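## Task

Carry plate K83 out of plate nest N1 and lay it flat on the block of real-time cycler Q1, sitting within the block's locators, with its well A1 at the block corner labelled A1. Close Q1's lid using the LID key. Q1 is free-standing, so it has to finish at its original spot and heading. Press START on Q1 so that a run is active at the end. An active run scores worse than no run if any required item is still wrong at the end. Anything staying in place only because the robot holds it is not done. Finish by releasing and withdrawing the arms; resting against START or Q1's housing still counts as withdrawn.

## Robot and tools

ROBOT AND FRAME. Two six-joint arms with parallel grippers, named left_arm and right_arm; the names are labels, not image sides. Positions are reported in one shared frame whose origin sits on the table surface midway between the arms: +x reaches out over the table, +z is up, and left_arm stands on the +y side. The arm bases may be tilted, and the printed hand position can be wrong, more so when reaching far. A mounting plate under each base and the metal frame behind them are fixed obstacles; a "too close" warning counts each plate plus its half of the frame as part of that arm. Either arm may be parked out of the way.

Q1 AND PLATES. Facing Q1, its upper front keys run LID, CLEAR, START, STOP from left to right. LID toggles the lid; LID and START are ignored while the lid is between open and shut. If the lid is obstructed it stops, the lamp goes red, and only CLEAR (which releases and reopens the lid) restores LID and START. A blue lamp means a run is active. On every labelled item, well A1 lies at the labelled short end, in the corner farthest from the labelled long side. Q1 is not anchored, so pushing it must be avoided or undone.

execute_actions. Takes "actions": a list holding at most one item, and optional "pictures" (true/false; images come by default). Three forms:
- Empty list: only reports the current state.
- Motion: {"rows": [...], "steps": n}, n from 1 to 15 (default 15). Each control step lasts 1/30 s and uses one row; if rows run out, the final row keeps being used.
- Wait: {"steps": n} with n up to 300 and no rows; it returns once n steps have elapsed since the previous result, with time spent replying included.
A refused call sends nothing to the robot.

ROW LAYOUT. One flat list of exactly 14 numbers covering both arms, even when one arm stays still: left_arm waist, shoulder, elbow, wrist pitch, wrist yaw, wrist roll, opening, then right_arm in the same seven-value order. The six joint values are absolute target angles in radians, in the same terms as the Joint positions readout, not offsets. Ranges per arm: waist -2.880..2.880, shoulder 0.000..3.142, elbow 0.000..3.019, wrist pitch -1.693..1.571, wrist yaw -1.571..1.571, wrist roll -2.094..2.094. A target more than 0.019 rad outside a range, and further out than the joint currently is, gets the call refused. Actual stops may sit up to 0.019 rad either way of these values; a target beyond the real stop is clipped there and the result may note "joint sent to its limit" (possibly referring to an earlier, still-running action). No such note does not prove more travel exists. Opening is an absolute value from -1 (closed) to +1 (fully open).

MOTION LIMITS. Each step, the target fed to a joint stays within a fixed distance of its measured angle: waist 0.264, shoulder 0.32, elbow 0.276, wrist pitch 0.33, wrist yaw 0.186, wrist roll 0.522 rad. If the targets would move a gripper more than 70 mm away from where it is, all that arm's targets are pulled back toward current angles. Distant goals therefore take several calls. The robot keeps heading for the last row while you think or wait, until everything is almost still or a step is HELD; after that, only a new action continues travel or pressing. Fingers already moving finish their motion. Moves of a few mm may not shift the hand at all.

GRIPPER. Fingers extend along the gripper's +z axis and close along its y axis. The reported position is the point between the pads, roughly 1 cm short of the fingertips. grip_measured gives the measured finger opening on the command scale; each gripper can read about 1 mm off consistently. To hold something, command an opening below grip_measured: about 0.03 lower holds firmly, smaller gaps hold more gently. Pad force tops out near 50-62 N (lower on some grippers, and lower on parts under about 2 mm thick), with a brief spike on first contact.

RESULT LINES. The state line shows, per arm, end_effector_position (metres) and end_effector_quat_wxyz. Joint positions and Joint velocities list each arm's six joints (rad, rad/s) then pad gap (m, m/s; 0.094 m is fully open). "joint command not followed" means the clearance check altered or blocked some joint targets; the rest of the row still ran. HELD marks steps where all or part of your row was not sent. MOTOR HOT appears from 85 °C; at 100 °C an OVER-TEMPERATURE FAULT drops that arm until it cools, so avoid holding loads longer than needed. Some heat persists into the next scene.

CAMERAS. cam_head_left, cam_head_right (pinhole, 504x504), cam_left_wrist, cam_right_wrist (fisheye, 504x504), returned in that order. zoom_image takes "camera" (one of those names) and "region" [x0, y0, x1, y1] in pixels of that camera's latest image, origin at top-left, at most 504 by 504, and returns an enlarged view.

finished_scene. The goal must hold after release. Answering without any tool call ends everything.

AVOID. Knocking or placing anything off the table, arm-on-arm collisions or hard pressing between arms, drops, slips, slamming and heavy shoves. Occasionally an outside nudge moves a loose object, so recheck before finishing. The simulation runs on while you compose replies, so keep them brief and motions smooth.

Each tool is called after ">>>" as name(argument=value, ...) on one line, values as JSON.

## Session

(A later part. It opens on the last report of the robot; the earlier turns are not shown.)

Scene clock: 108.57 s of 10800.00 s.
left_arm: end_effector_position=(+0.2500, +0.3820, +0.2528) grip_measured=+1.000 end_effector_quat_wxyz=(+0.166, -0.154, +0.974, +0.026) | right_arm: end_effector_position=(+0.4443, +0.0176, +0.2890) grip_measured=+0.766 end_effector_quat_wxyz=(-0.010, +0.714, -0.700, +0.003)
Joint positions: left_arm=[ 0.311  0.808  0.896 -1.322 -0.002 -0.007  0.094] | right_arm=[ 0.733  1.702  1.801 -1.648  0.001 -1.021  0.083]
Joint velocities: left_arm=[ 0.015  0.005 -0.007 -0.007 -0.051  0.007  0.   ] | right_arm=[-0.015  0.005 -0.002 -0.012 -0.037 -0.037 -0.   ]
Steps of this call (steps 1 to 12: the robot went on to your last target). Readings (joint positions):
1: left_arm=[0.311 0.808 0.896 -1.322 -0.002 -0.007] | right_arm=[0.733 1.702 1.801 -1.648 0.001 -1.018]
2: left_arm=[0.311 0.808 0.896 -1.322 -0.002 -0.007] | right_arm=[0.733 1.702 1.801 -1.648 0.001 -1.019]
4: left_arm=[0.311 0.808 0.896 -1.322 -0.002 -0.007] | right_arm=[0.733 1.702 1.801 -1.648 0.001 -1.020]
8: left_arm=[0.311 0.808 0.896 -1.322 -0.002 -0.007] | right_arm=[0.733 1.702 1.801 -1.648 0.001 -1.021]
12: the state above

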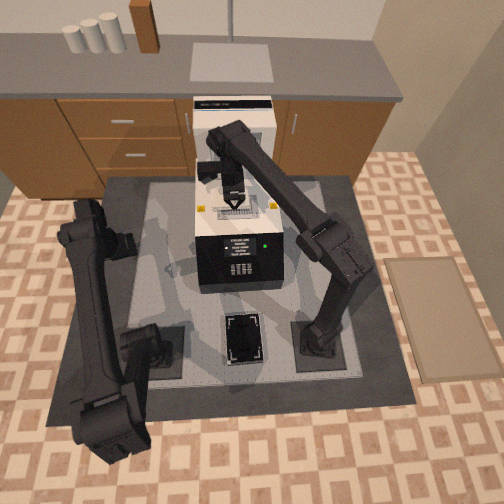

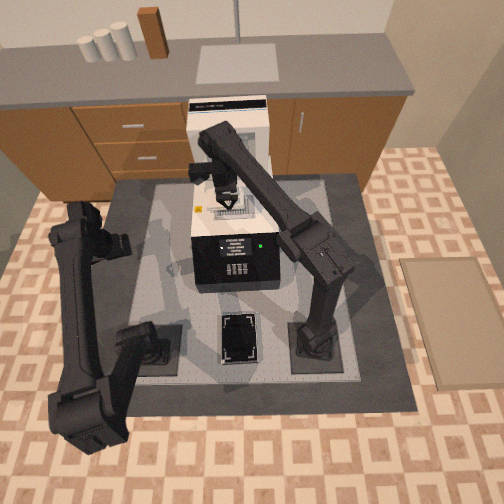

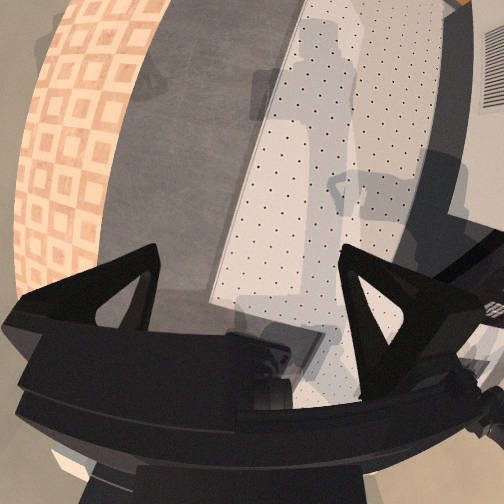

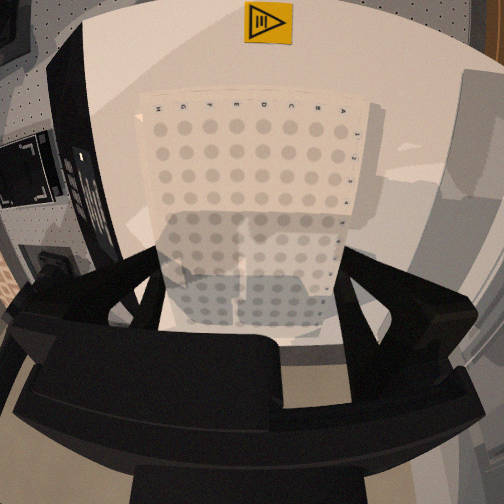

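>>> execute_actions(actions=[{"rows":[[0.3,0.8,0.9,-1.3,0,0,1,0.72,1.71,1.82,-1.62,0,-1.04,0.735],[0.3,0.8,0.9,-1.3,0,0,1,0.71,1.72,1.81,-1.61,0,-1.045,0.735],[0.3,0.8,0.9,-1.3,0,0,1,0.71,1.73,1.8,-1.6,0,-1.045,0.735],[0.3,0.8,0.9,-1.3,0,0,1,0.71,1.74,1.79,-1.59,0,-1.045,0.735],[0.3,0.8,0.9,-1.3,0,0,1,0.71,1.75,1.79,-1.58,0,-1.045,0.735]]}], pictures=false)

>>> execute_actions(actions=[{"steps":10}])

>>> zoom_image(camera="cam_head_left", region=[190, 150, 290, 240])

Scene clock: 113.30 s of 10800.00 s.
left_arm: end_effector_position=(+0.2500, +0.3820, +0.2528) grip_measured=+1.000 end_effector_quat_wxyz=(+0.166, -0.154, +0.974, +0.026) | right_arm: end_effector_position=(+0.4602, +0.0192, +0.2667) grip_measured=+0.766 end_effector_quat_wxyz=(-0.012, +0.715, -0.700, +0.004)
Joint positions: left_arm=[ 0.311  0.808  0.896 -1.322 -0.002 -0.007  0.094] | right_arm=[ 0.72   1.735  1.786 -1.597  0.001 -1.036  0.083]
Joint velocities: left_arm=[ 0.005 -0.005  0.012 -0.017 -0.051 -0.007  0.   ] | right_arm=[-0.024  0.005 -0.012 -0.002  0.007 -0.037 -0.001]
Steps of this call (steps 1 to 15: the robot went on to your last target; steps 16 to 90: nothing new was sent; then 1.23 s passed at rest; steps 91 to 105: all 15 steps of this action). Readings (joint positions):
91: left_arm=[0.311 0.808 0.896 -1.322 -0.002 -0.007] | right_arm=[0.733 1.702 1.801 -1.646 0.001 -1.023]
92: left_arm=[0.311 0.808 0.896 -1.322 -0.002 -0.007] | right_arm=[0.733 1.702 1.801 -1.641 0.001 -1.026]
94: left_arm=[0.311 0.808 0.896 -1.322 -0.002 -0.007] | right_arm=[0.730 1.703 1.800 -1.624 0.001 -1.030]
98: left_arm=[0.311 0.808 0.896 -1.322 -0.002 -0.007] | right_arm=[0.723 1.713 1.794 -1.600 0.001 -1.034]
105: the state above

Scene clock: 113.63 s of 10800.00 s.
left_arm: end_effector_position=(+0.2500, +0.3820, +0.2528) grip_measured=+1.000 end_effector_quat_wxyz=(+0.166, -0.154, +0.974, +0.026) | right_arm: end_effector_position=(+0.4602, +0.0192, +0.2667) grip_measured=+0.766 end_effector_quat_wxyz=(-0.012, +0.715, -0.699, +0.004)
Joint positions: left_arm=[ 0.311  0.808  0.896 -1.322 -0.002 -0.007  0.094] | right_arm=[ 0.72   1.735  1.786 -1.597  0.001 -1.036  0.083]
Joint velocities: left_arm=[-0.015 -0.015  0.002 -0.007 -0.037 -0.007  0.   ] | right_arm=[-0.015 -0.005 -0.017 -0.002  0.051  0.022  0.   ]
Steps of this call (steps 1 to 10: the robot went on to your last target). Readings (joint positions):
1: left_arm=[0.311 0.808 0.896 -1.322 -0.002 -0.007] | right_arm=[0.720 1.735 1.786 -1.597 0.001 -1.036]
2: left_arm=[0.311 0.808 0.896 -1.322 -0.002 -0.007] | right_arm=[0.720 1.735 1.786 -1.597 0.001 -1.036]
4: left_arm=[0.311 0.808 0.896 -1.322 -0.002 -0.007] | right_arm=[0.720 1.735 1.786 -1.597 0.001 -1.036]
8: left_arm=[0.311 0.808 0.896 -1.322 -0.002 -0.007] | right_arm=[0.720 1.735 1.786 -1.597 0.001 -1.036]
10: the state above

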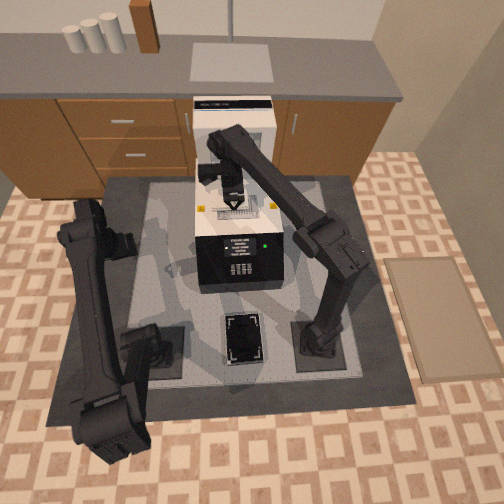

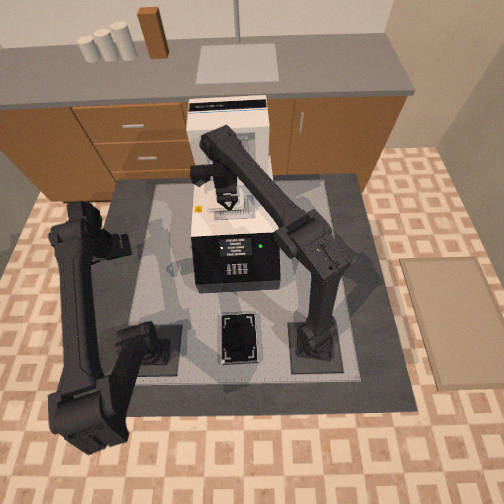

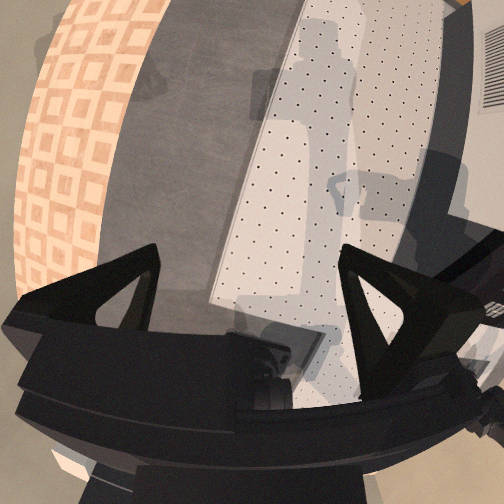

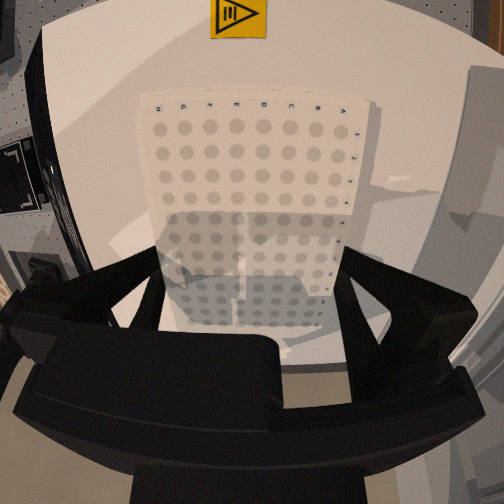

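Region (190, 150, 290, 240) of cam_head_left's 504x504 image, scaled by 5.040, with more detail than that image has; it fills the top 454 rows of this view, and the rest is white.

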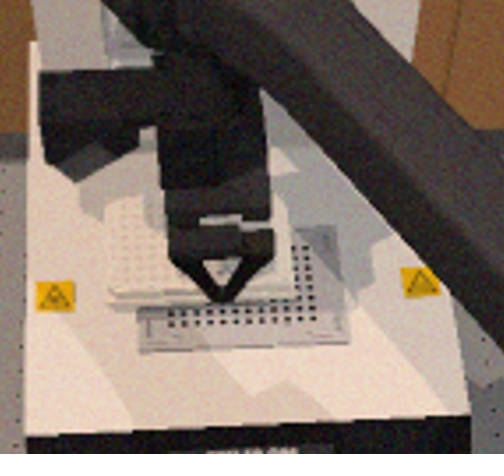

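>>> execute_actions(actions=[{"rows":[[0.3,0.8,0.9,-1.3,0,0,1,0.70,1.72,1.77,-1.57,0,-1.06,0.735],[0.3,0.8,0.9,-1.3,0,0,1,0.69,1.70,1.75,-1.56,0,-1.07,0.735],[0.3,0.8,0.9,-1.3,0,0,1,0.68,1.69,1.73,-1.55,0,-1.08,0.735],[0.3,0.8,0.9,-1.3,0,0,1,0.67,1.69,1.71,-1.54,0,-1.095,0.735],[0.3,0.8,0.9,-1.3,0,0,1,0.668,1.69,1.70,-1.53,0,-1.095,0.735],[0.3,0.8,0.9,-1.3,0,0,1,0.668,1.69,1.685,-1.525,0,-1.095,0.735]]}], pictures=false)

>>> execute_actions(actions=[{"steps":10}])

>>> zoom_image(camera="cam_head_left", region=[190, 150, 290, 240])

Scene clock: 118.33 s of 10800.00 s.
left_arm: end_effector_position=(+0.2500, +0.3820, +0.2528) grip_measured=+1.000 end_effector_quat_wxyz=(+0.166, -0.154, +0.974, +0.026) | right_arm: end_effector_position=(+0.4605, -0.0082, +0.2417) grip_measured=+0.766 end_effector_quat_wxyz=(-0.004, +0.716, -0.698, +0.000)
Joint positions: left_arm=[ 0.311  0.808  0.896 -1.322 -0.002 -0.007  0.094] | right_arm=[ 0.674  1.708  1.685 -1.54  -0.002 -1.085  0.083]
Joint velocities: left_arm=[-0.005 -0.024 -0.007 -0.022 -0.022  0.007  0.   ] | right_arm=[ 0.005 -0.005 -0.012  0.002 -0.037 -0.051 -0.   ]
Steps of this call (steps 1 to 15: the robot went on to your last target; steps 16 to 90: nothing new was sent; then 1.20 s passed at rest; steps 91 to 105: all 15 steps of this action). Readings (joint positions):
91: left_arm=[0.311 0.808 0.896 -1.322 -0.002 -0.007] | right_arm=[0.720 1.735 1.783 -1.594 0.001 -1.039]
92: left_arm=[0.311 0.808 0.896 -1.322 -0.002 -0.007] | right_arm=[0.719 1.732 1.776 -1.587 0.001 -1.043]
94: left_arm=[0.311 0.808 0.896 -1.322 -0.002 -0.007] | right_arm=[0.711 1.722 1.745 -1.569 0.001 -1.056]
98: left_arm=[0.311 0.808 0.896 -1.322 -0.002 -0.007] | right_arm=[0.684 1.712 1.688 -1.549 0.001 -1.075]
105: the state above

Scene clock: 118.67 s of 10800.00 s.
left_arm: end_effector_position=(+0.2500, +0.3820, +0.2528) grip_measured=+1.000 end_effector_quat_wxyz=(+0.166, -0.154, +0.974, +0.026) | right_arm: end_effector_position=(+0.4605, -0.0082, +0.2417) grip_measured=+0.766 end_effector_quat_wxyz=(-0.004, +0.716, -0.698, +0.000)
Joint positions: left_arm=[ 0.311  0.808  0.896 -1.322 -0.002 -0.007  0.094] | right_arm=[ 0.674  1.708  1.685 -1.54  -0.002 -1.087  0.083]
Joint velocities: left_arm=[-0.015 -0.015 -0.012 -0.007 -0.051 -0.007  0.   ] | right_arm=[-0.005 -0.015 -0.017  0.012 -0.022  0.081 -0.001]
Steps of this call (steps 1 to 10: the robot went on to your last target). Readings (joint positions):
1: left_arm=[0.311 0.808 0.896 -1.322 -0.002 -0.007] | right_arm=[0.674 1.708 1.685 -1.540 -0.002 -1.085]
2: left_arm=[0.311 0.808 0.896 -1.322 -0.002 -0.007] | right_arm=[0.674 1.708 1.685 -1.540 -0.002 -1.086]
4: left_arm=[0.311 0.808 0.896 -1.322 -0.002 -0.007] | right_arm=[0.674 1.708 1.685 -1.540 -0.002 -1.087]
8: left_arm=[0.311 0.808 0.896 -1.322 -0.002 -0.007] | right_arm=[0.674 1.708 1.685 -1.540 -0.002 -1.087]
10: the state above

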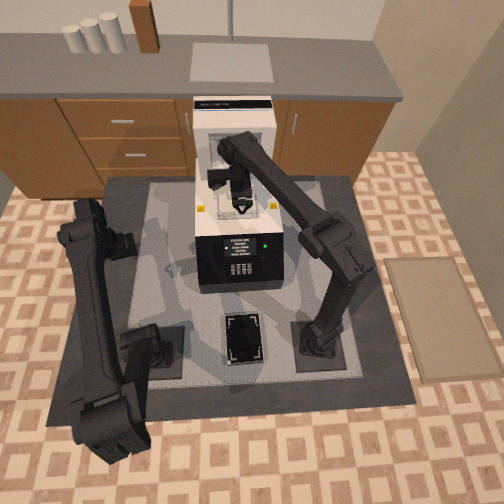

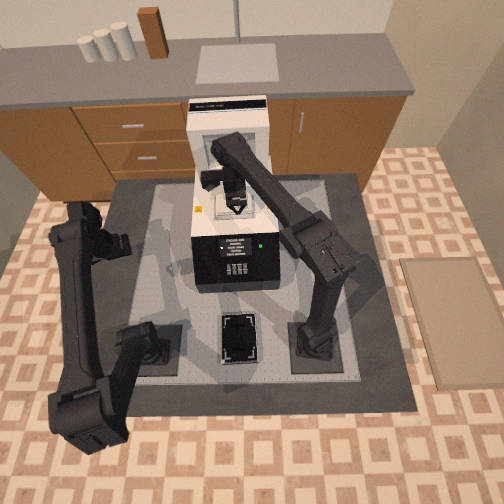

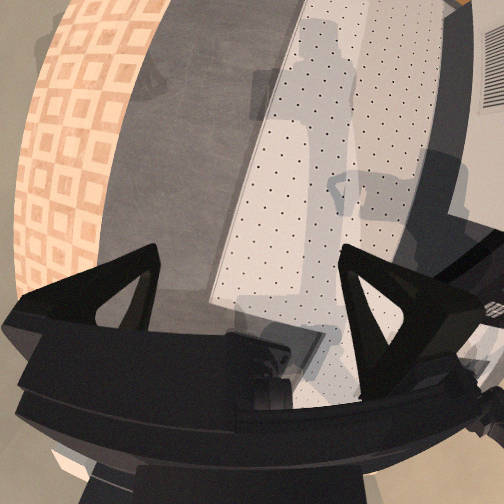

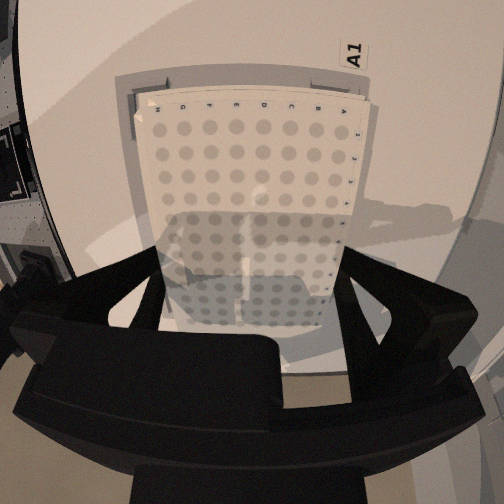

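Region (190, 150, 290, 240) of cam_head_left's 504x504 image, scaled by 5.040, with more detail than that image has; it fills the top 454 rows of this view, and the rest is white.

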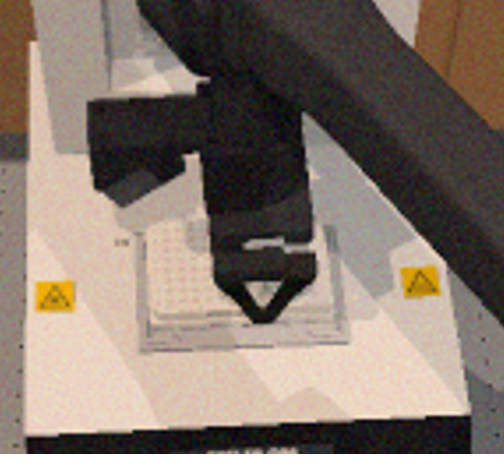

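>>> execute_actions(actions=[{"rows":[[0.3,0.8,0.9,-1.3,0,0,1,0.692,1.69,1.685,-1.525,0,-1.095,0.735],[0.3,0.8,0.9,-1.3,0,0,1,0.692,1.69,1.685,-1.525,0,-1.095,0.735],[0.3,0.8,0.9,-1.3,0,0,1,0.692,1.69,1.685,-1.525,0,-1.095,0.735],[0.3,0.8,0.9,-1.3,0,0,1,0.692,1.69,1.668,-1.525,0,-1.095,0.735]]}])

Scene clock: 122.40 s of 10800.00 s.
left_arm: end_effector_position=(+0.2500, +0.3820, +0.2528) grip_measured=+1.000 end_effector_quat_wxyz=(+0.166, -0.154, +0.974, +0.026) | right_arm: end_effector_position=(+0.4588, -0.0076, +0.2401) grip_measured=+0.766 end_effector_quat_wxyz=(-0.004, +0.718, -0.696, +0.001)
Joint positions: left_arm=[ 0.311  0.808  0.896 -1.322 -0.002 -0.007  0.094] | right_arm=[ 0.678  1.705  1.677 -1.535  0.    -1.087  0.083]
Joint velocities: left_arm=[-0.005 -0.015 -0.007  0.007  0.007 -0.007  0.   ] | right_arm=[-0.005  0.005 -0.012 -0.012 -0.007  0.007 -0.001]
Steps of this call (steps 1 to 15: the robot went on to your last target; steps 16 to 90: nothing new was sent; then 0.23 s passed at rest; steps 91 to 105: all 15 steps of this action). Readings (joint positions):
91: left_arm=[0.311 0.808 0.896 -1.322 -0.002 -0.007] | right_arm=[0.675 1.708 1.685 -1.540 -0.002 -1.087]
92: left_arm=[0.311 0.808 0.896 -1.322 -0.002 -0.007] | right_arm=[0.675 1.708 1.685 -1.540 -0.002 -1.087]
94: left_arm=[0.311 0.808 0.896 -1.322 -0.002 -0.007] | right_arm=[0.677 1.708 1.683 -1.539 -0.002 -1.087]
98: left_arm=[0.311 0.808 0.896 -1.322 -0.002 -0.007] | right_arm=[0.678 1.705 1.678 -1.536 0.000 -1.087]
105: the state above

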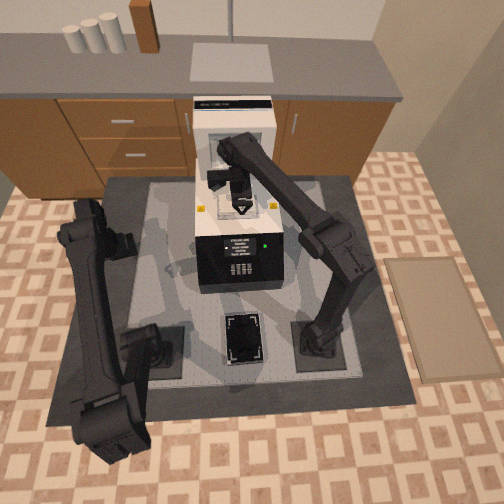

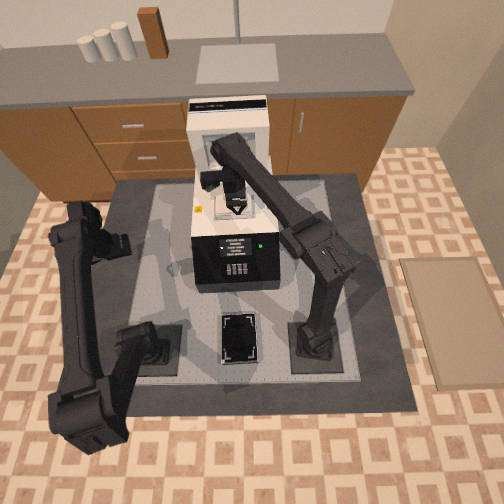

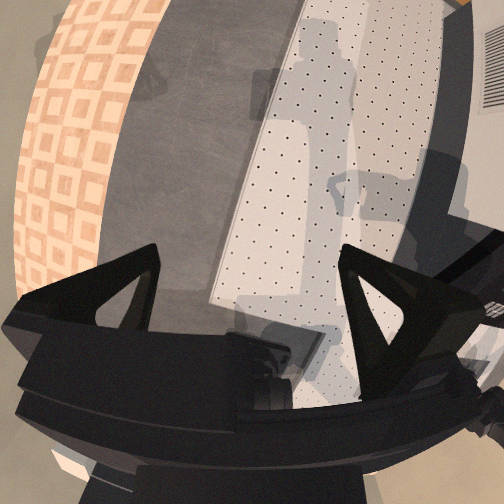

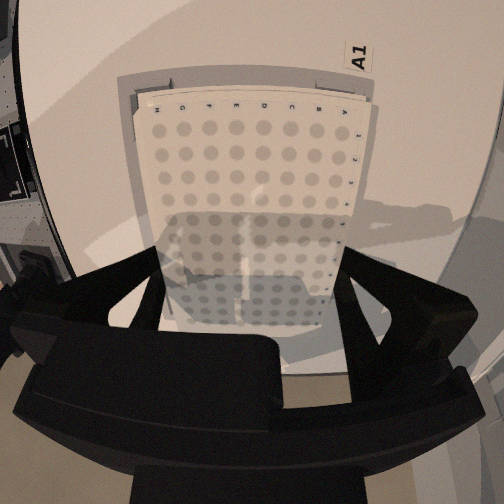

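>>> execute_actions(actions=[{"rows":[[0.3,0.8,0.9,-1.3,0,0,1,0.685,1.672,1.70,-1.535,0,-1.095,0.735],[0.3,0.8,0.9,-1.3,0,0,1,0.685,1.672,1.70,-1.535,0,-1.095,0.735],[0.3,0.8,0.9,-1.3,0,0,1,0.685,1.672,1.70,-1.535,0,-1.095,0.735],[0.3,0.8,0.9,-1.3,0,0,1,0.685,1.672,1.70,-1.535,0,-1.095,0.735],[0.3,0.8,0.9,-1.3,0,0,1,0.685,1.672,1.70,-1.565,0,-1.095,0.735]]}])

>>> zoom_image(camera="cam_right_wrist", region=[90, 40, 410, 260])

Scene clock: 125.77 s of 10800.00 s.
left_arm: end_effector_position=(+0.2500, +0.3820, +0.2528) grip_measured=+1.000 end_effector_quat_wxyz=(+0.166, -0.154, +0.974, +0.026) | right_arm: end_effector_position=(+0.4551, -0.0096, +0.2430) grip_measured=+0.766 end_effector_quat_wxyz=(+0.001, +0.718, -0.696, -0.000)
Joint positions: left_arm=[ 0.311  0.808  0.896 -1.322 -0.002 -0.007  0.094] | right_arm=[ 0.678  1.7    1.677 -1.55   0.    -1.087  0.083]
Joint velocities: left_arm=[-0.005  0.005  0.007 -0.002 -0.007  0.007  0.   ] | right_arm=[-0.005  0.005 -0.002 -0.007 -0.022 -0.037 -0.001]
Steps of this call (steps 1 to 15: the robot went on to your last target; steps 16 to 86: nothing new was sent; steps 87 to 101: all 15 steps of this action). Readings (joint positions):
87: left_arm=[0.311 0.808 0.896 -1.322 -0.002 -0.007] | right_arm=[0.678 1.704 1.677 -1.535 0.000 -1.087]
88: left_arm=[0.311 0.808 0.896 -1.322 -0.002 -0.007] | right_arm=[0.678 1.703 1.677 -1.535 0.000 -1.087]
90: left_arm=[0.311 0.808 0.896 -1.322 -0.002 -0.007] | right_arm=[0.678 1.701 1.677 -1.535 0.000 -1.087]
94: left_arm=[0.311 0.808 0.896 -1.322 -0.002 -0.007] | right_arm=[0.678 1.700 1.677 -1.548 0.000 -1.087]
101: the state above

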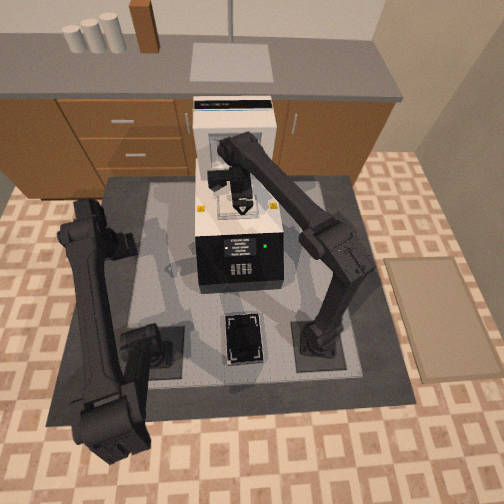

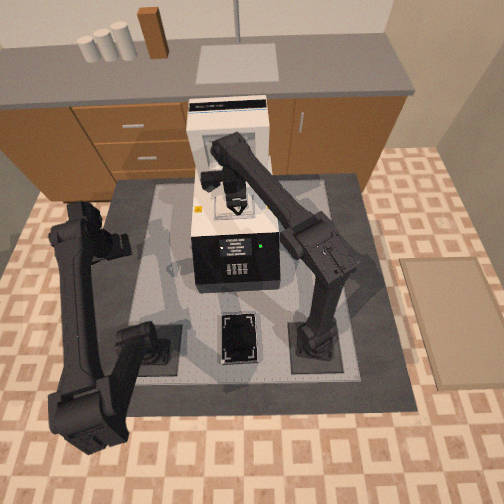

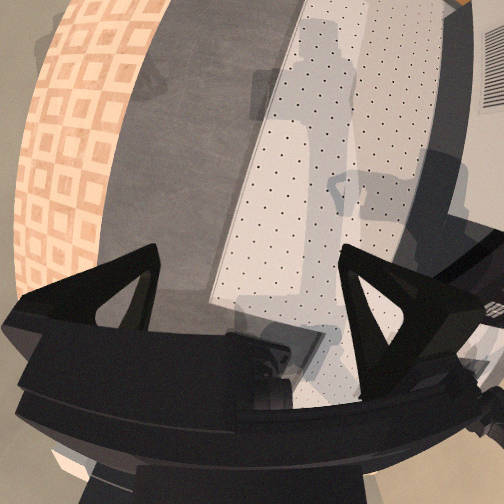

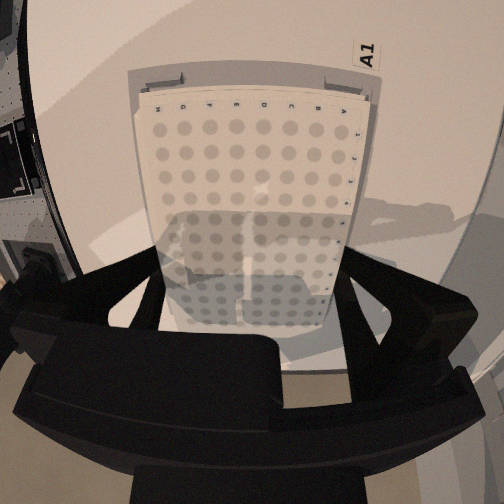

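Region (90, 40, 410, 260) of cam_right_wrist's 504x504 image, scaled by 1.575, with more detail than that image has; it fills the top 346 rows of this view, and the rest is white.

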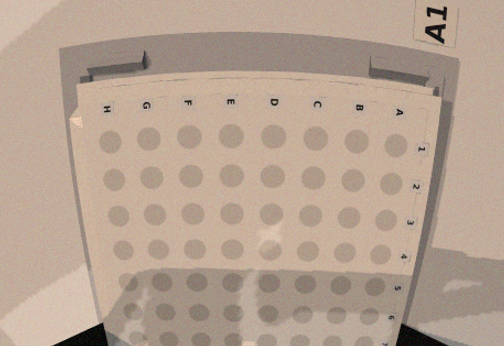

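>>> execute_actions(actions=[{"rows":[[0.3,0.8,0.9,-1.3,0,0,1,0.685,1.69,1.70,-1.56,0,-1.068,0.735],[0.3,0.8,0.9,-1.3,0,0,1,0.685,1.70,1.70,-1.56,0,-1.068,0.735],[0.3,0.8,0.9,-1.3,0,0,1,0.685,1.71,1.70,-1.55,0,-1.068,0.735],[0.3,0.8,0.9,-1.3,0,0,1,0.685,1.72,1.69,-1.55,0,-1.068,0.735],[0.3,0.8,0.9,-1.3,0,0,1,0.685,1.73,1.68,-1.54,0,-1.068,0.735]]}])

>>> zoom_image(camera="cam_right_wrist", region=[90, 40, 410, 260])

>>> zoom_image(camera="cam_head_left", region=[205, 180, 275, 230])

Scene clock: 129.40 s of 10800.00 s.
left_arm: end_effector_position=(+0.2500, +0.3820, +0.2528) grip_measured=+1.000 end_effector_quat_wxyz=(+0.166, -0.154, +0.974, +0.026) | right_arm: end_effector_position=(+0.4556, -0.0094, +0.2405) grip_measured=+0.766 end_effector_quat_wxyz=(+0.003, +0.715, -0.700, -0.001)
Joint positions: left_arm=[ 0.311  0.808  0.896 -1.322 -0.002 -0.007  0.094] | right_arm=[ 0.678  1.705  1.677 -1.55   0.    -1.078  0.083]
Joint velocities: left_arm=[-0.015 -0.005  0.002 -0.002 -0.037  0.022  0.   ] | right_arm=[-0.005 -0.005 -0.002 -0.017  0.051 -0.081 -0.   ]
Steps of this call (steps 1 to 15: the robot went on to your last target; steps 16 to 90: nothing new was sent; then 0.13 s passed at rest; steps 91 to 105: all 15 steps of this action). Readings (joint positions):
91: left_arm=[0.311 0.808 0.896 -1.322 -0.002 -0.007] | right_arm=[0.678 1.700 1.677 -1.550 0.000 -1.085]
92: left_arm=[0.311 0.808 0.896 -1.322 -0.002 -0.007] | right_arm=[0.678 1.700 1.677 -1.550 0.000 -1.084]
94: left_arm=[0.311 0.808 0.896 -1.322 -0.002 -0.007] | right_arm=[0.678 1.700 1.677 -1.550 0.000 -1.081]
98: left_arm=[0.311 0.808 0.896 -1.322 -0.002 -0.007] | right_arm=[0.678 1.702 1.677 -1.550 0.000 -1.079]
105: the state above

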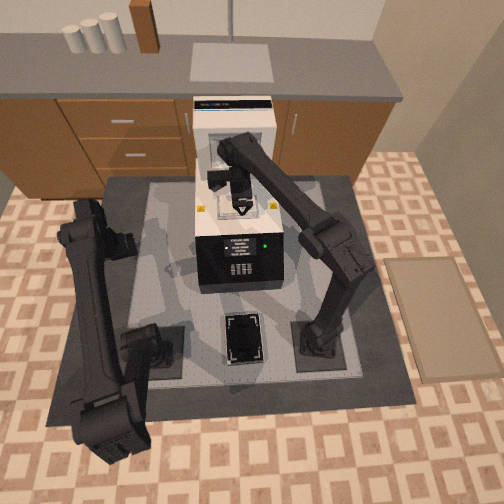

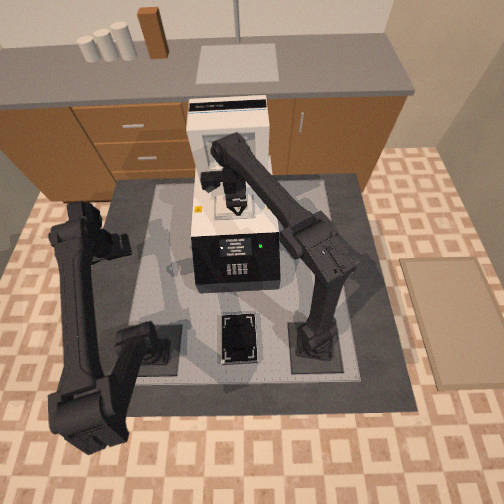

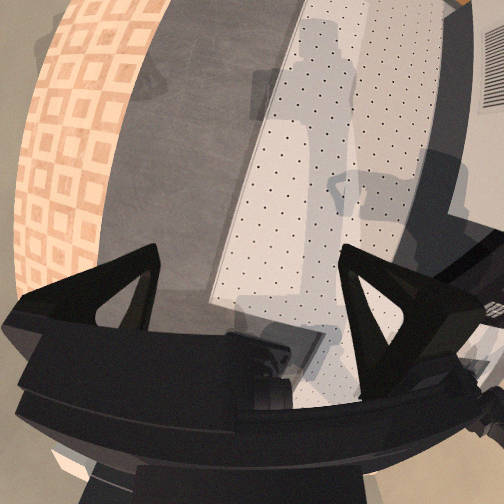

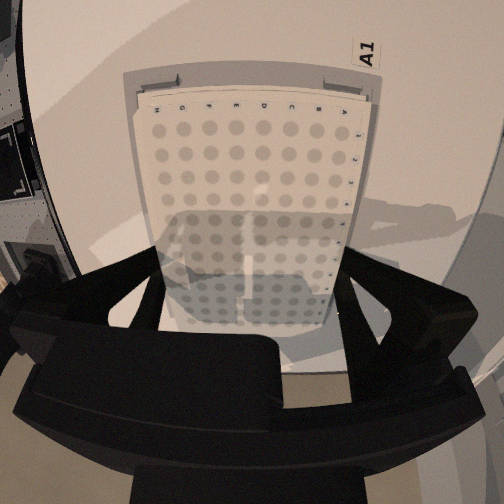

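Region (90, 40, 410, 260) of cam_right_wrist's 504x504 image, scaled by 1.575, with more detail than that image has; it fills the top 346 rows of this view, and the rest is white.

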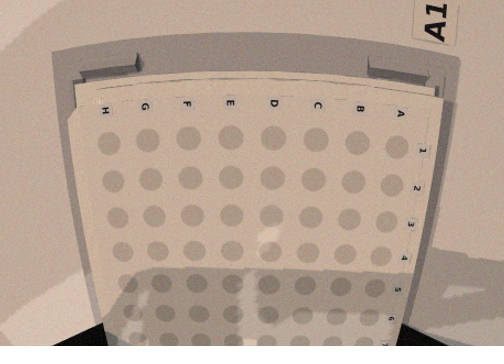

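Region (205, 180, 275, 230) of cam_head_left's 504x504 image, scaled by 7.200, with more detail than that image has; it fills the top 360 rows of this view, and the rest is white.

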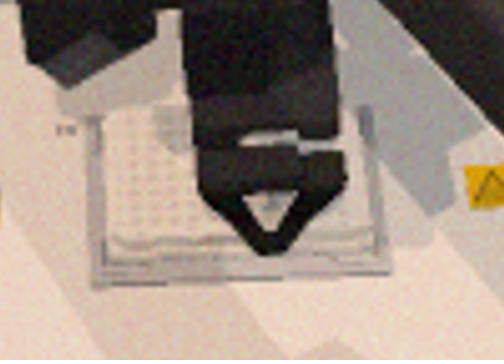

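>>> execute_actions(actions=[{"rows":[[0.3,0.8,0.9,-1.3,0,0,1,0.685,1.675,1.70,-1.54,0,-1.068,0.735],[0.3,0.8,0.9,-1.3,0,0,1,0.685,1.675,1.70,-1.54,0,-1.068,0.735],[0.3,0.8,0.9,-1.3,0,0,1,0.696,1.675,1.70,-1.54,0,-1.068,0.735],[0.3,0.8,0.9,-1.3,0,0,1,0.696,1.675,1.70,-1.54,0,-1.068,0.735],[0.3,0.8,0.9,-1.3,0,0,1,0.696,1.675,1.70,-1.54,0,-1.068,0.735],[0.3,0.8,0.9,-1.3,0,0,1,0.696,1.70,1.70,-1.54,0,-1.068,0.735],[0.3,0.8,0.9,-1.3,0,0,1,0.696,1.72,1.69,-1.54,0,-1.068,0.735],[0.3,0.8,0.9,-1.3,0,0,1,0.696,1.74,1.68,-1.54,0,-1.068,0.735]]}], pictures=false)

>>> execute_actions(actions=[{"steps":10}])

>>> zoom_image(camera="cam_right_wrist", region=[90, 40, 410, 260])

>>> zoom_image(camera="cam_head_left", region=[205, 180, 275, 230])

Scene clock: 134.03 s of 10800.00 s.
left_arm: end_effector_position=(+0.2500, +0.3820, +0.2528) grip_measured=+1.000 end_effector_quat_wxyz=(+0.166, -0.154, +0.974, +0.026) | right_arm: end_effector_position=(+0.4553, -0.0081, +0.2392) grip_measured=+0.766 end_effector_quat_wxyz=(+0.005, +0.714, -0.700, -0.000)
Joint positions: left_arm=[ 0.311  0.808  0.896 -1.322 -0.002 -0.007  0.094] | right_arm=[ 0.681  1.707  1.677 -1.55   0.002 -1.074  0.083]
Joint velocities: left_arm=[-0.015 -0.015 -0.002 -0.002  0.022 -0.037  0.   ] | right_arm=[-0.005 -0.005 -0.007  0.007 -0.007 -0.095 -0.002]
Steps of this call (steps 1 to 15: the robot went on to your last target; steps 16 to 90: nothing new was sent; then 1.13 s passed at rest; steps 91 to 105: all 15 steps of this action). Readings (joint positions):
91: left_arm=[0.311 0.808 0.896 -1.322 -0.002 -0.007] | right_arm=[0.678 1.704 1.677 -1.550 0.000 -1.078]
92: left_arm=[0.311 0.808 0.896 -1.322 -0.002 -0.007] | right_arm=[0.678 1.704 1.677 -1.550 0.000 -1.078]
94: left_arm=[0.311 0.808 0.896 -1.322 -0.002 -0.007] | right_arm=[0.679 1.703 1.677 -1.550 0.000 -1.078]
98: left_arm=[0.311 0.808 0.896 -1.322 -0.002 -0.007] | right_arm=[0.681 1.704 1.677 -1.550 0.001 -1.075]
105: the state above

Scene clock: 134.37 s of 10800.00 s.
left_arm: end_effector_position=(+0.2500, +0.3820, +0.2528) grip_measured=+1.000 end_effector_quat_wxyz=(+0.166, -0.154, +0.974, +0.026) | right_arm: end_effector_position=(+0.4553, -0.0081, +0.2392) grip_measured=+0.766 end_effector_quat_wxyz=(+0.005, +0.714, -0.700, -0.000)
Joint positions: left_arm=[ 0.311  0.808  0.896 -1.322 -0.002 -0.007  0.094] | right_arm=[ 0.681  1.707  1.677 -1.55   0.002 -1.074  0.083]
Joint velocities: left_arm=[ 0.005 -0.005 -0.007 -0.002 -0.081 -0.037  0.   ] | right_arm=[ 0.005  0.015 -0.012 -0.007 -0.022  0.007  0.   ]
Steps of this call (steps 1 to 10: the robot went on to your last target). Readings (joint positions):
1: left_arm=[0.311 0.808 0.896 -1.322 -0.002 -0.007] | right_arm=[0.681 1.707 1.677 -1.550 0.002 -1.074]
2: left_arm=[0.311 0.808 0.896 -1.322 -0.002 -0.007] | right_arm=[0.681 1.707 1.677 -1.550 0.002 -1.074]
4: left_arm=[0.311 0.808 0.896 -1.322 -0.002 -0.007] | right_arm=[0.681 1.707 1.677 -1.550 0.002 -1.074]
8: left_arm=[0.311 0.808 0.896 -1.322 -0.002 -0.007] | right_arm=[0.681 1.707 1.677 -1.550 0.002 -1.074]
10: the state above

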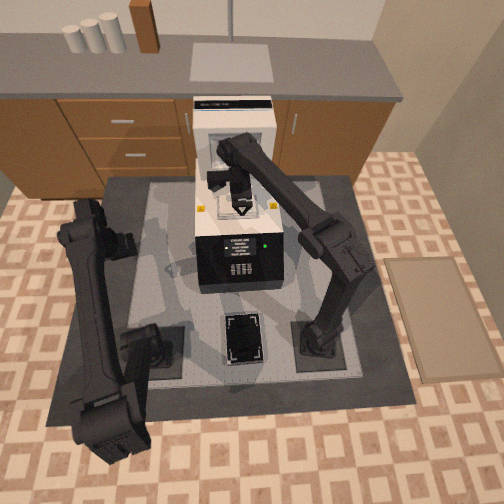

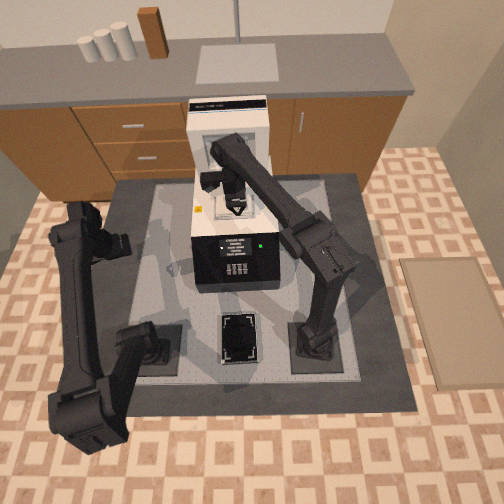

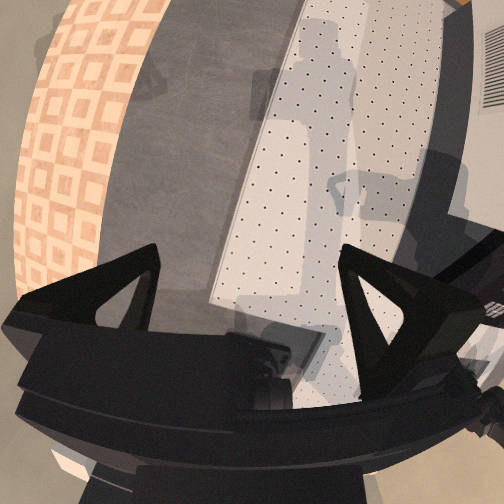

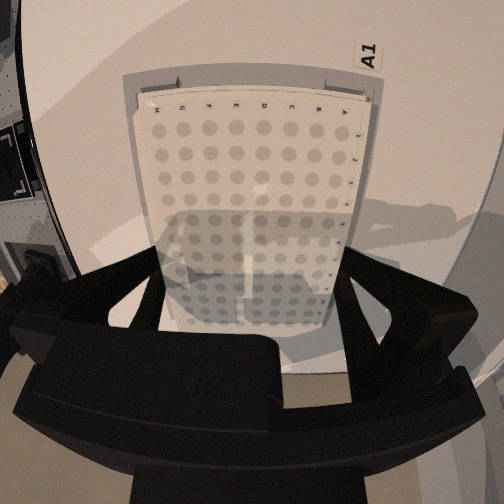

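Region (90, 40, 410, 260) of cam_right_wrist's 504x504 image, scaled by 1.575, with more detail than that image has; it fills the top 346 rows of this view, and the rest is white.

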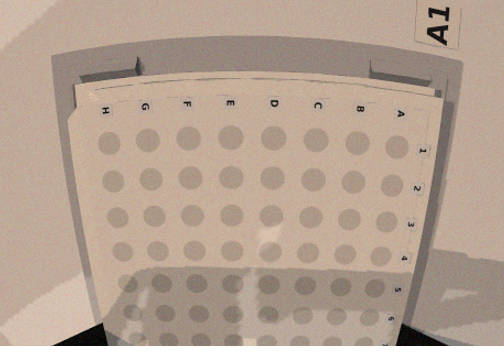

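Region (205, 180, 275, 230) of cam_head_left's 504x504 image, scaled by 7.200, with more detail than that image has; it fills the top 360 rows of this view, and the rest is white.

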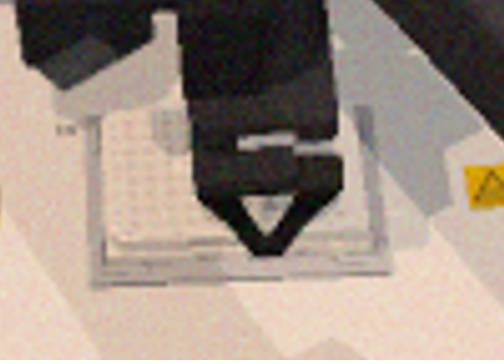

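Well aligned; release, and lift to inspect.

>>> execute_actions(actions=[{"rows":[[0.3,0.8,0.9,-1.3,0,0,1,0.69,1.71,1.69,-1.54,0,-1.068,0.8],[0.3,0.8,0.9,-1.3,0,0,1,0.69,1.71,1.69,-1.54,0,-1.068,0.85],[0.3,0.8,0.9,-1.3,0,0,1,0.69,1.71,1.69,-1.54,0,-1.068,0.92],[0.3,0.8,0.9,-1.3,0,0,1,0.69,1.71,1.69,-1.54,0,-1.068,1],[0.3,0.8,0.9,-1.3,0,0,1,0.69,1.71,1.69,-1.54,0,-1.068,1],[0.3,0.8,0.9,-1.3,0,0,1,0.69,1.71,1.69,-1.54,0,-1.068,1],[0.3,0.8,0.9,-1.3,0,0,1,0.69,1.67,1.71,-1.57,0,-1.068,1],[0.3,0.8,0.9,-1.3,0,0,1,0.69,1.65,1.72,-1.6,0,-1.068,1],[0.3,0.8,0.9,-1.3,0,0,1,0.69,1.63,1.73,-1.63,0,-1.068,1],[0.3,0.8,0.9,-1.3,0,0,1,0.69,1.61,1.74,-1.66,0,-1.068,1]]}], pictures=false)

>>> execute_actions(actions=[{"rows":[[0.3,0.8,0.9,-1.3,0,0,1,0.75,1.35,1.5,-1.4,0,-0.3,1]]}], pictures=false)

>>> execute_actions(actions=[{"steps":15}])

>>> zoom_image(camera="cam_head_left", region=[205, 180, 275, 230])

Scene clock: 139.57 s of 10800.00 s.
left_arm: end_effector_position=(+0.2500, +0.3820, +0.2528) grip_measured=+1.000 end_effector_quat_wxyz=(+0.166, -0.154, +0.974, +0.026) | right_arm: end_effector_position=(+0.4391, -0.0174, +0.2785) grip_measured=+1.000 end_effector_quat_wxyz=(-0.003, +0.714, -0.700, +0.002)
Joint positions: left_arm=[ 0.311  0.808  0.896 -1.322 -0.002 -0.007  0.094] | right_arm=[ 0.681  1.647  1.704 -1.62   0.003 -1.075  0.094]
Joint velocities: left_arm=[-0.005 -0.015  0.002 -0.022 -0.007 -0.037  0.   ] | right_arm=[ 0.015 -0.386  0.017 -0.222  0.007  0.037  0.   ]
Steps of this call (steps 1 to 15: the robot went on to your last target; steps 16 to 90: nothing new was sent; then 1.70 s passed at rest; steps 91 to 105: all 15 steps of this action). Readings (joint positions):
91: left_arm=[0.311 0.808 0.896 -1.322 -0.002 -0.007] | right_arm=[0.681 1.707 1.677 -1.550 0.002 -1.074]
92: left_arm=[0.311 0.808 0.896 -1.322 -0.002 -0.007] | right_arm=[0.681 1.707 1.677 -1.550 0.002 -1.074]
94: left_arm=[0.311 0.808 0.896 -1.322 -0.002 -0.007] | right_arm=[0.681 1.707 1.677 -1.550 0.002 -1.074]
98: left_arm=[0.311 0.808 0.896 -1.322 -0.002 -0.007] | right_arm=[0.681 1.704 1.677 -1.557 0.002 -1.074]
105: the state above

Scene clock: 140.07 s of 10800.00 s.
left_arm: end_effector_position=(+0.2500, +0.3820, +0.2528) grip_measured=+1.000 end_effector_quat_wxyz=(+0.166, -0.154, +0.974, +0.026) | right_arm: end_effector_position=(+0.3750, -0.0170, +0.3575) grip_measured=+1.000 end_effector_quat_wxyz=(+0.171, -0.443, +0.880, +0.021)
Joint positions: left_arm=[ 0.311  0.808  0.896 -1.322 -0.002 -0.007  0.094] | right_arm=[ 0.751  1.308  1.506 -1.422 -0.    -0.346  0.094]
Joint velocities: left_arm=[ 0.005  0.005  0.012 -0.002  0.007 -0.051  0.   ] | right_arm=[-0.005  0.22  -0.042 -0.002 -0.022  0.256  0.   ]
Steps of this call (steps 1 to 15: all 15 steps of this action). Readings (joint positions):
1: left_arm=[0.311 0.808 0.896 -1.322 -0.002 -0.007] | right_arm=[0.684 1.616 1.675 -1.582 0.002 -1.010]
2: left_arm=[0.311 0.808 0.896 -1.322 -0.002 -0.007] | right_arm=[0.689 1.569 1.618 -1.523 0.004 -0.931]
4: left_arm=[0.311 0.808 0.896 -1.322 -0.002 -0.007] | right_arm=[0.707 1.473 1.545 -1.435 0.007 -0.750]
8: left_arm=[0.311 0.808 0.896 -1.322 -0.002 -0.007] | right_arm=[0.748 1.328 1.506 -1.424 0.000 -0.490]
15: the state above

Scene clock: 140.57 s of 10800.00 s.
left_arm: end_effector_position=(+0.2500, +0.3820, +0.2528) grip_measured=+1.000 end_effector_quat_wxyz=(+0.166, -0.154, +0.974, +0.026) | right_arm: end_effector_position=(+0.3803, -0.0135, +0.3372) grip_measured=+1.000 end_effector_quat_wxyz=(+0.149, -0.429, +0.891, +0.021)
Joint positions: left_arm=[ 0.311  0.808  0.896 -1.322 -0.002 -0.007  0.094] | right_arm=[ 0.751  1.344  1.495 -1.42  -0.    -0.31   0.094]
Joint velocities: left_arm=[-0.024  0.005  0.002  0.002 -0.022  0.007  0.   ] | right_arm=[-0.015 -0.005  0.007 -0.002 -0.022  0.066  0.   ]
Steps of this call (steps 1 to 15: the robot went on to your last target). Readings (joint positions):
1: left_arm=[0.311 0.808 0.896 -1.322 -0.002 -0.007] | right_arm=[0.751 1.316 1.505 -1.421 -0.000 -0.338]
2: left_arm=[0.311 0.808 0.896 -1.322 -0.002 -0.007] | right_arm=[0.751 1.324 1.503 -1.420 -0.000 -0.332]
4: left_arm=[0.311 0.808 0.896 -1.322 -0.002 -0.007] | right_arm=[0.751 1.336 1.499 -1.420 -0.000 -0.324]
8: left_arm=[0.311 0.808 0.896 -1.322 -0.002 -0.007] | right_arm=[0.751 1.344 1.495 -1.420 -0.000 -0.315]
15: the state above

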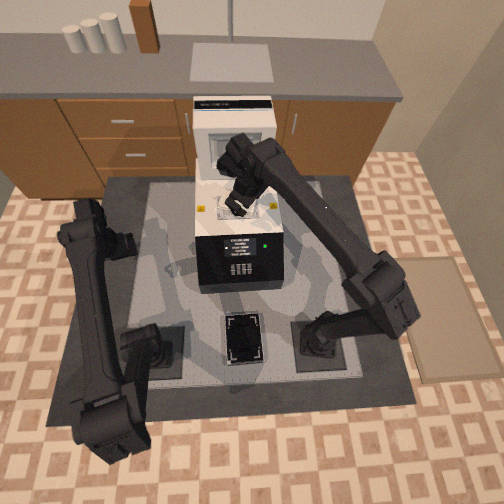

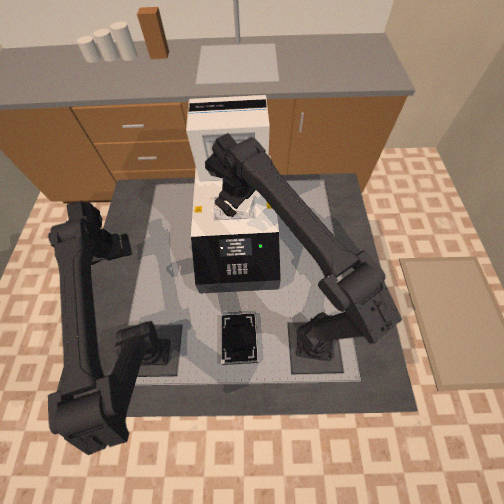

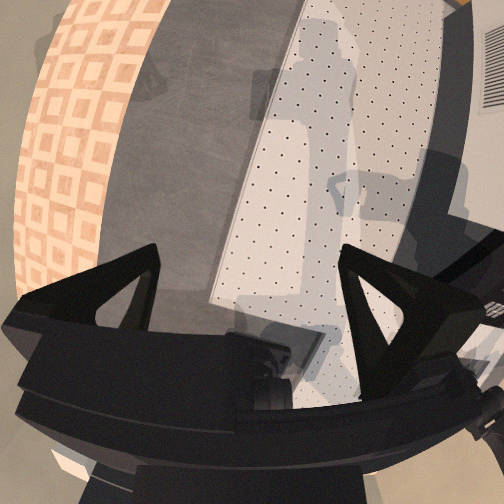

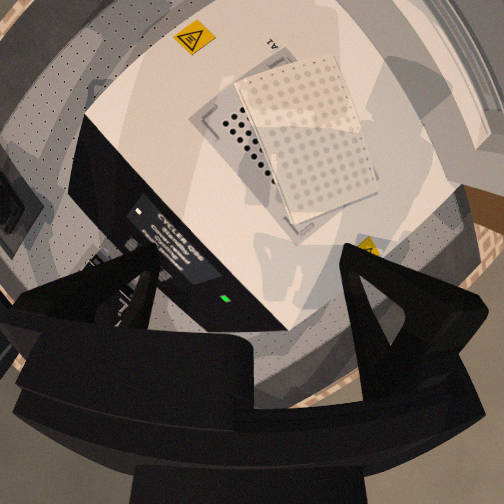

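Region (205, 180, 275, 230) of cam_head_left's 504x504 image, scaled by 7.200, with more detail than that image has; it fills the top 360 rows of this view, and the rest is white.

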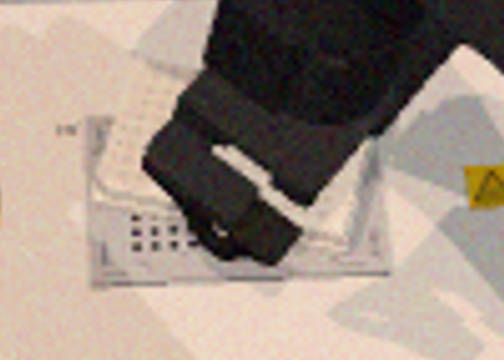

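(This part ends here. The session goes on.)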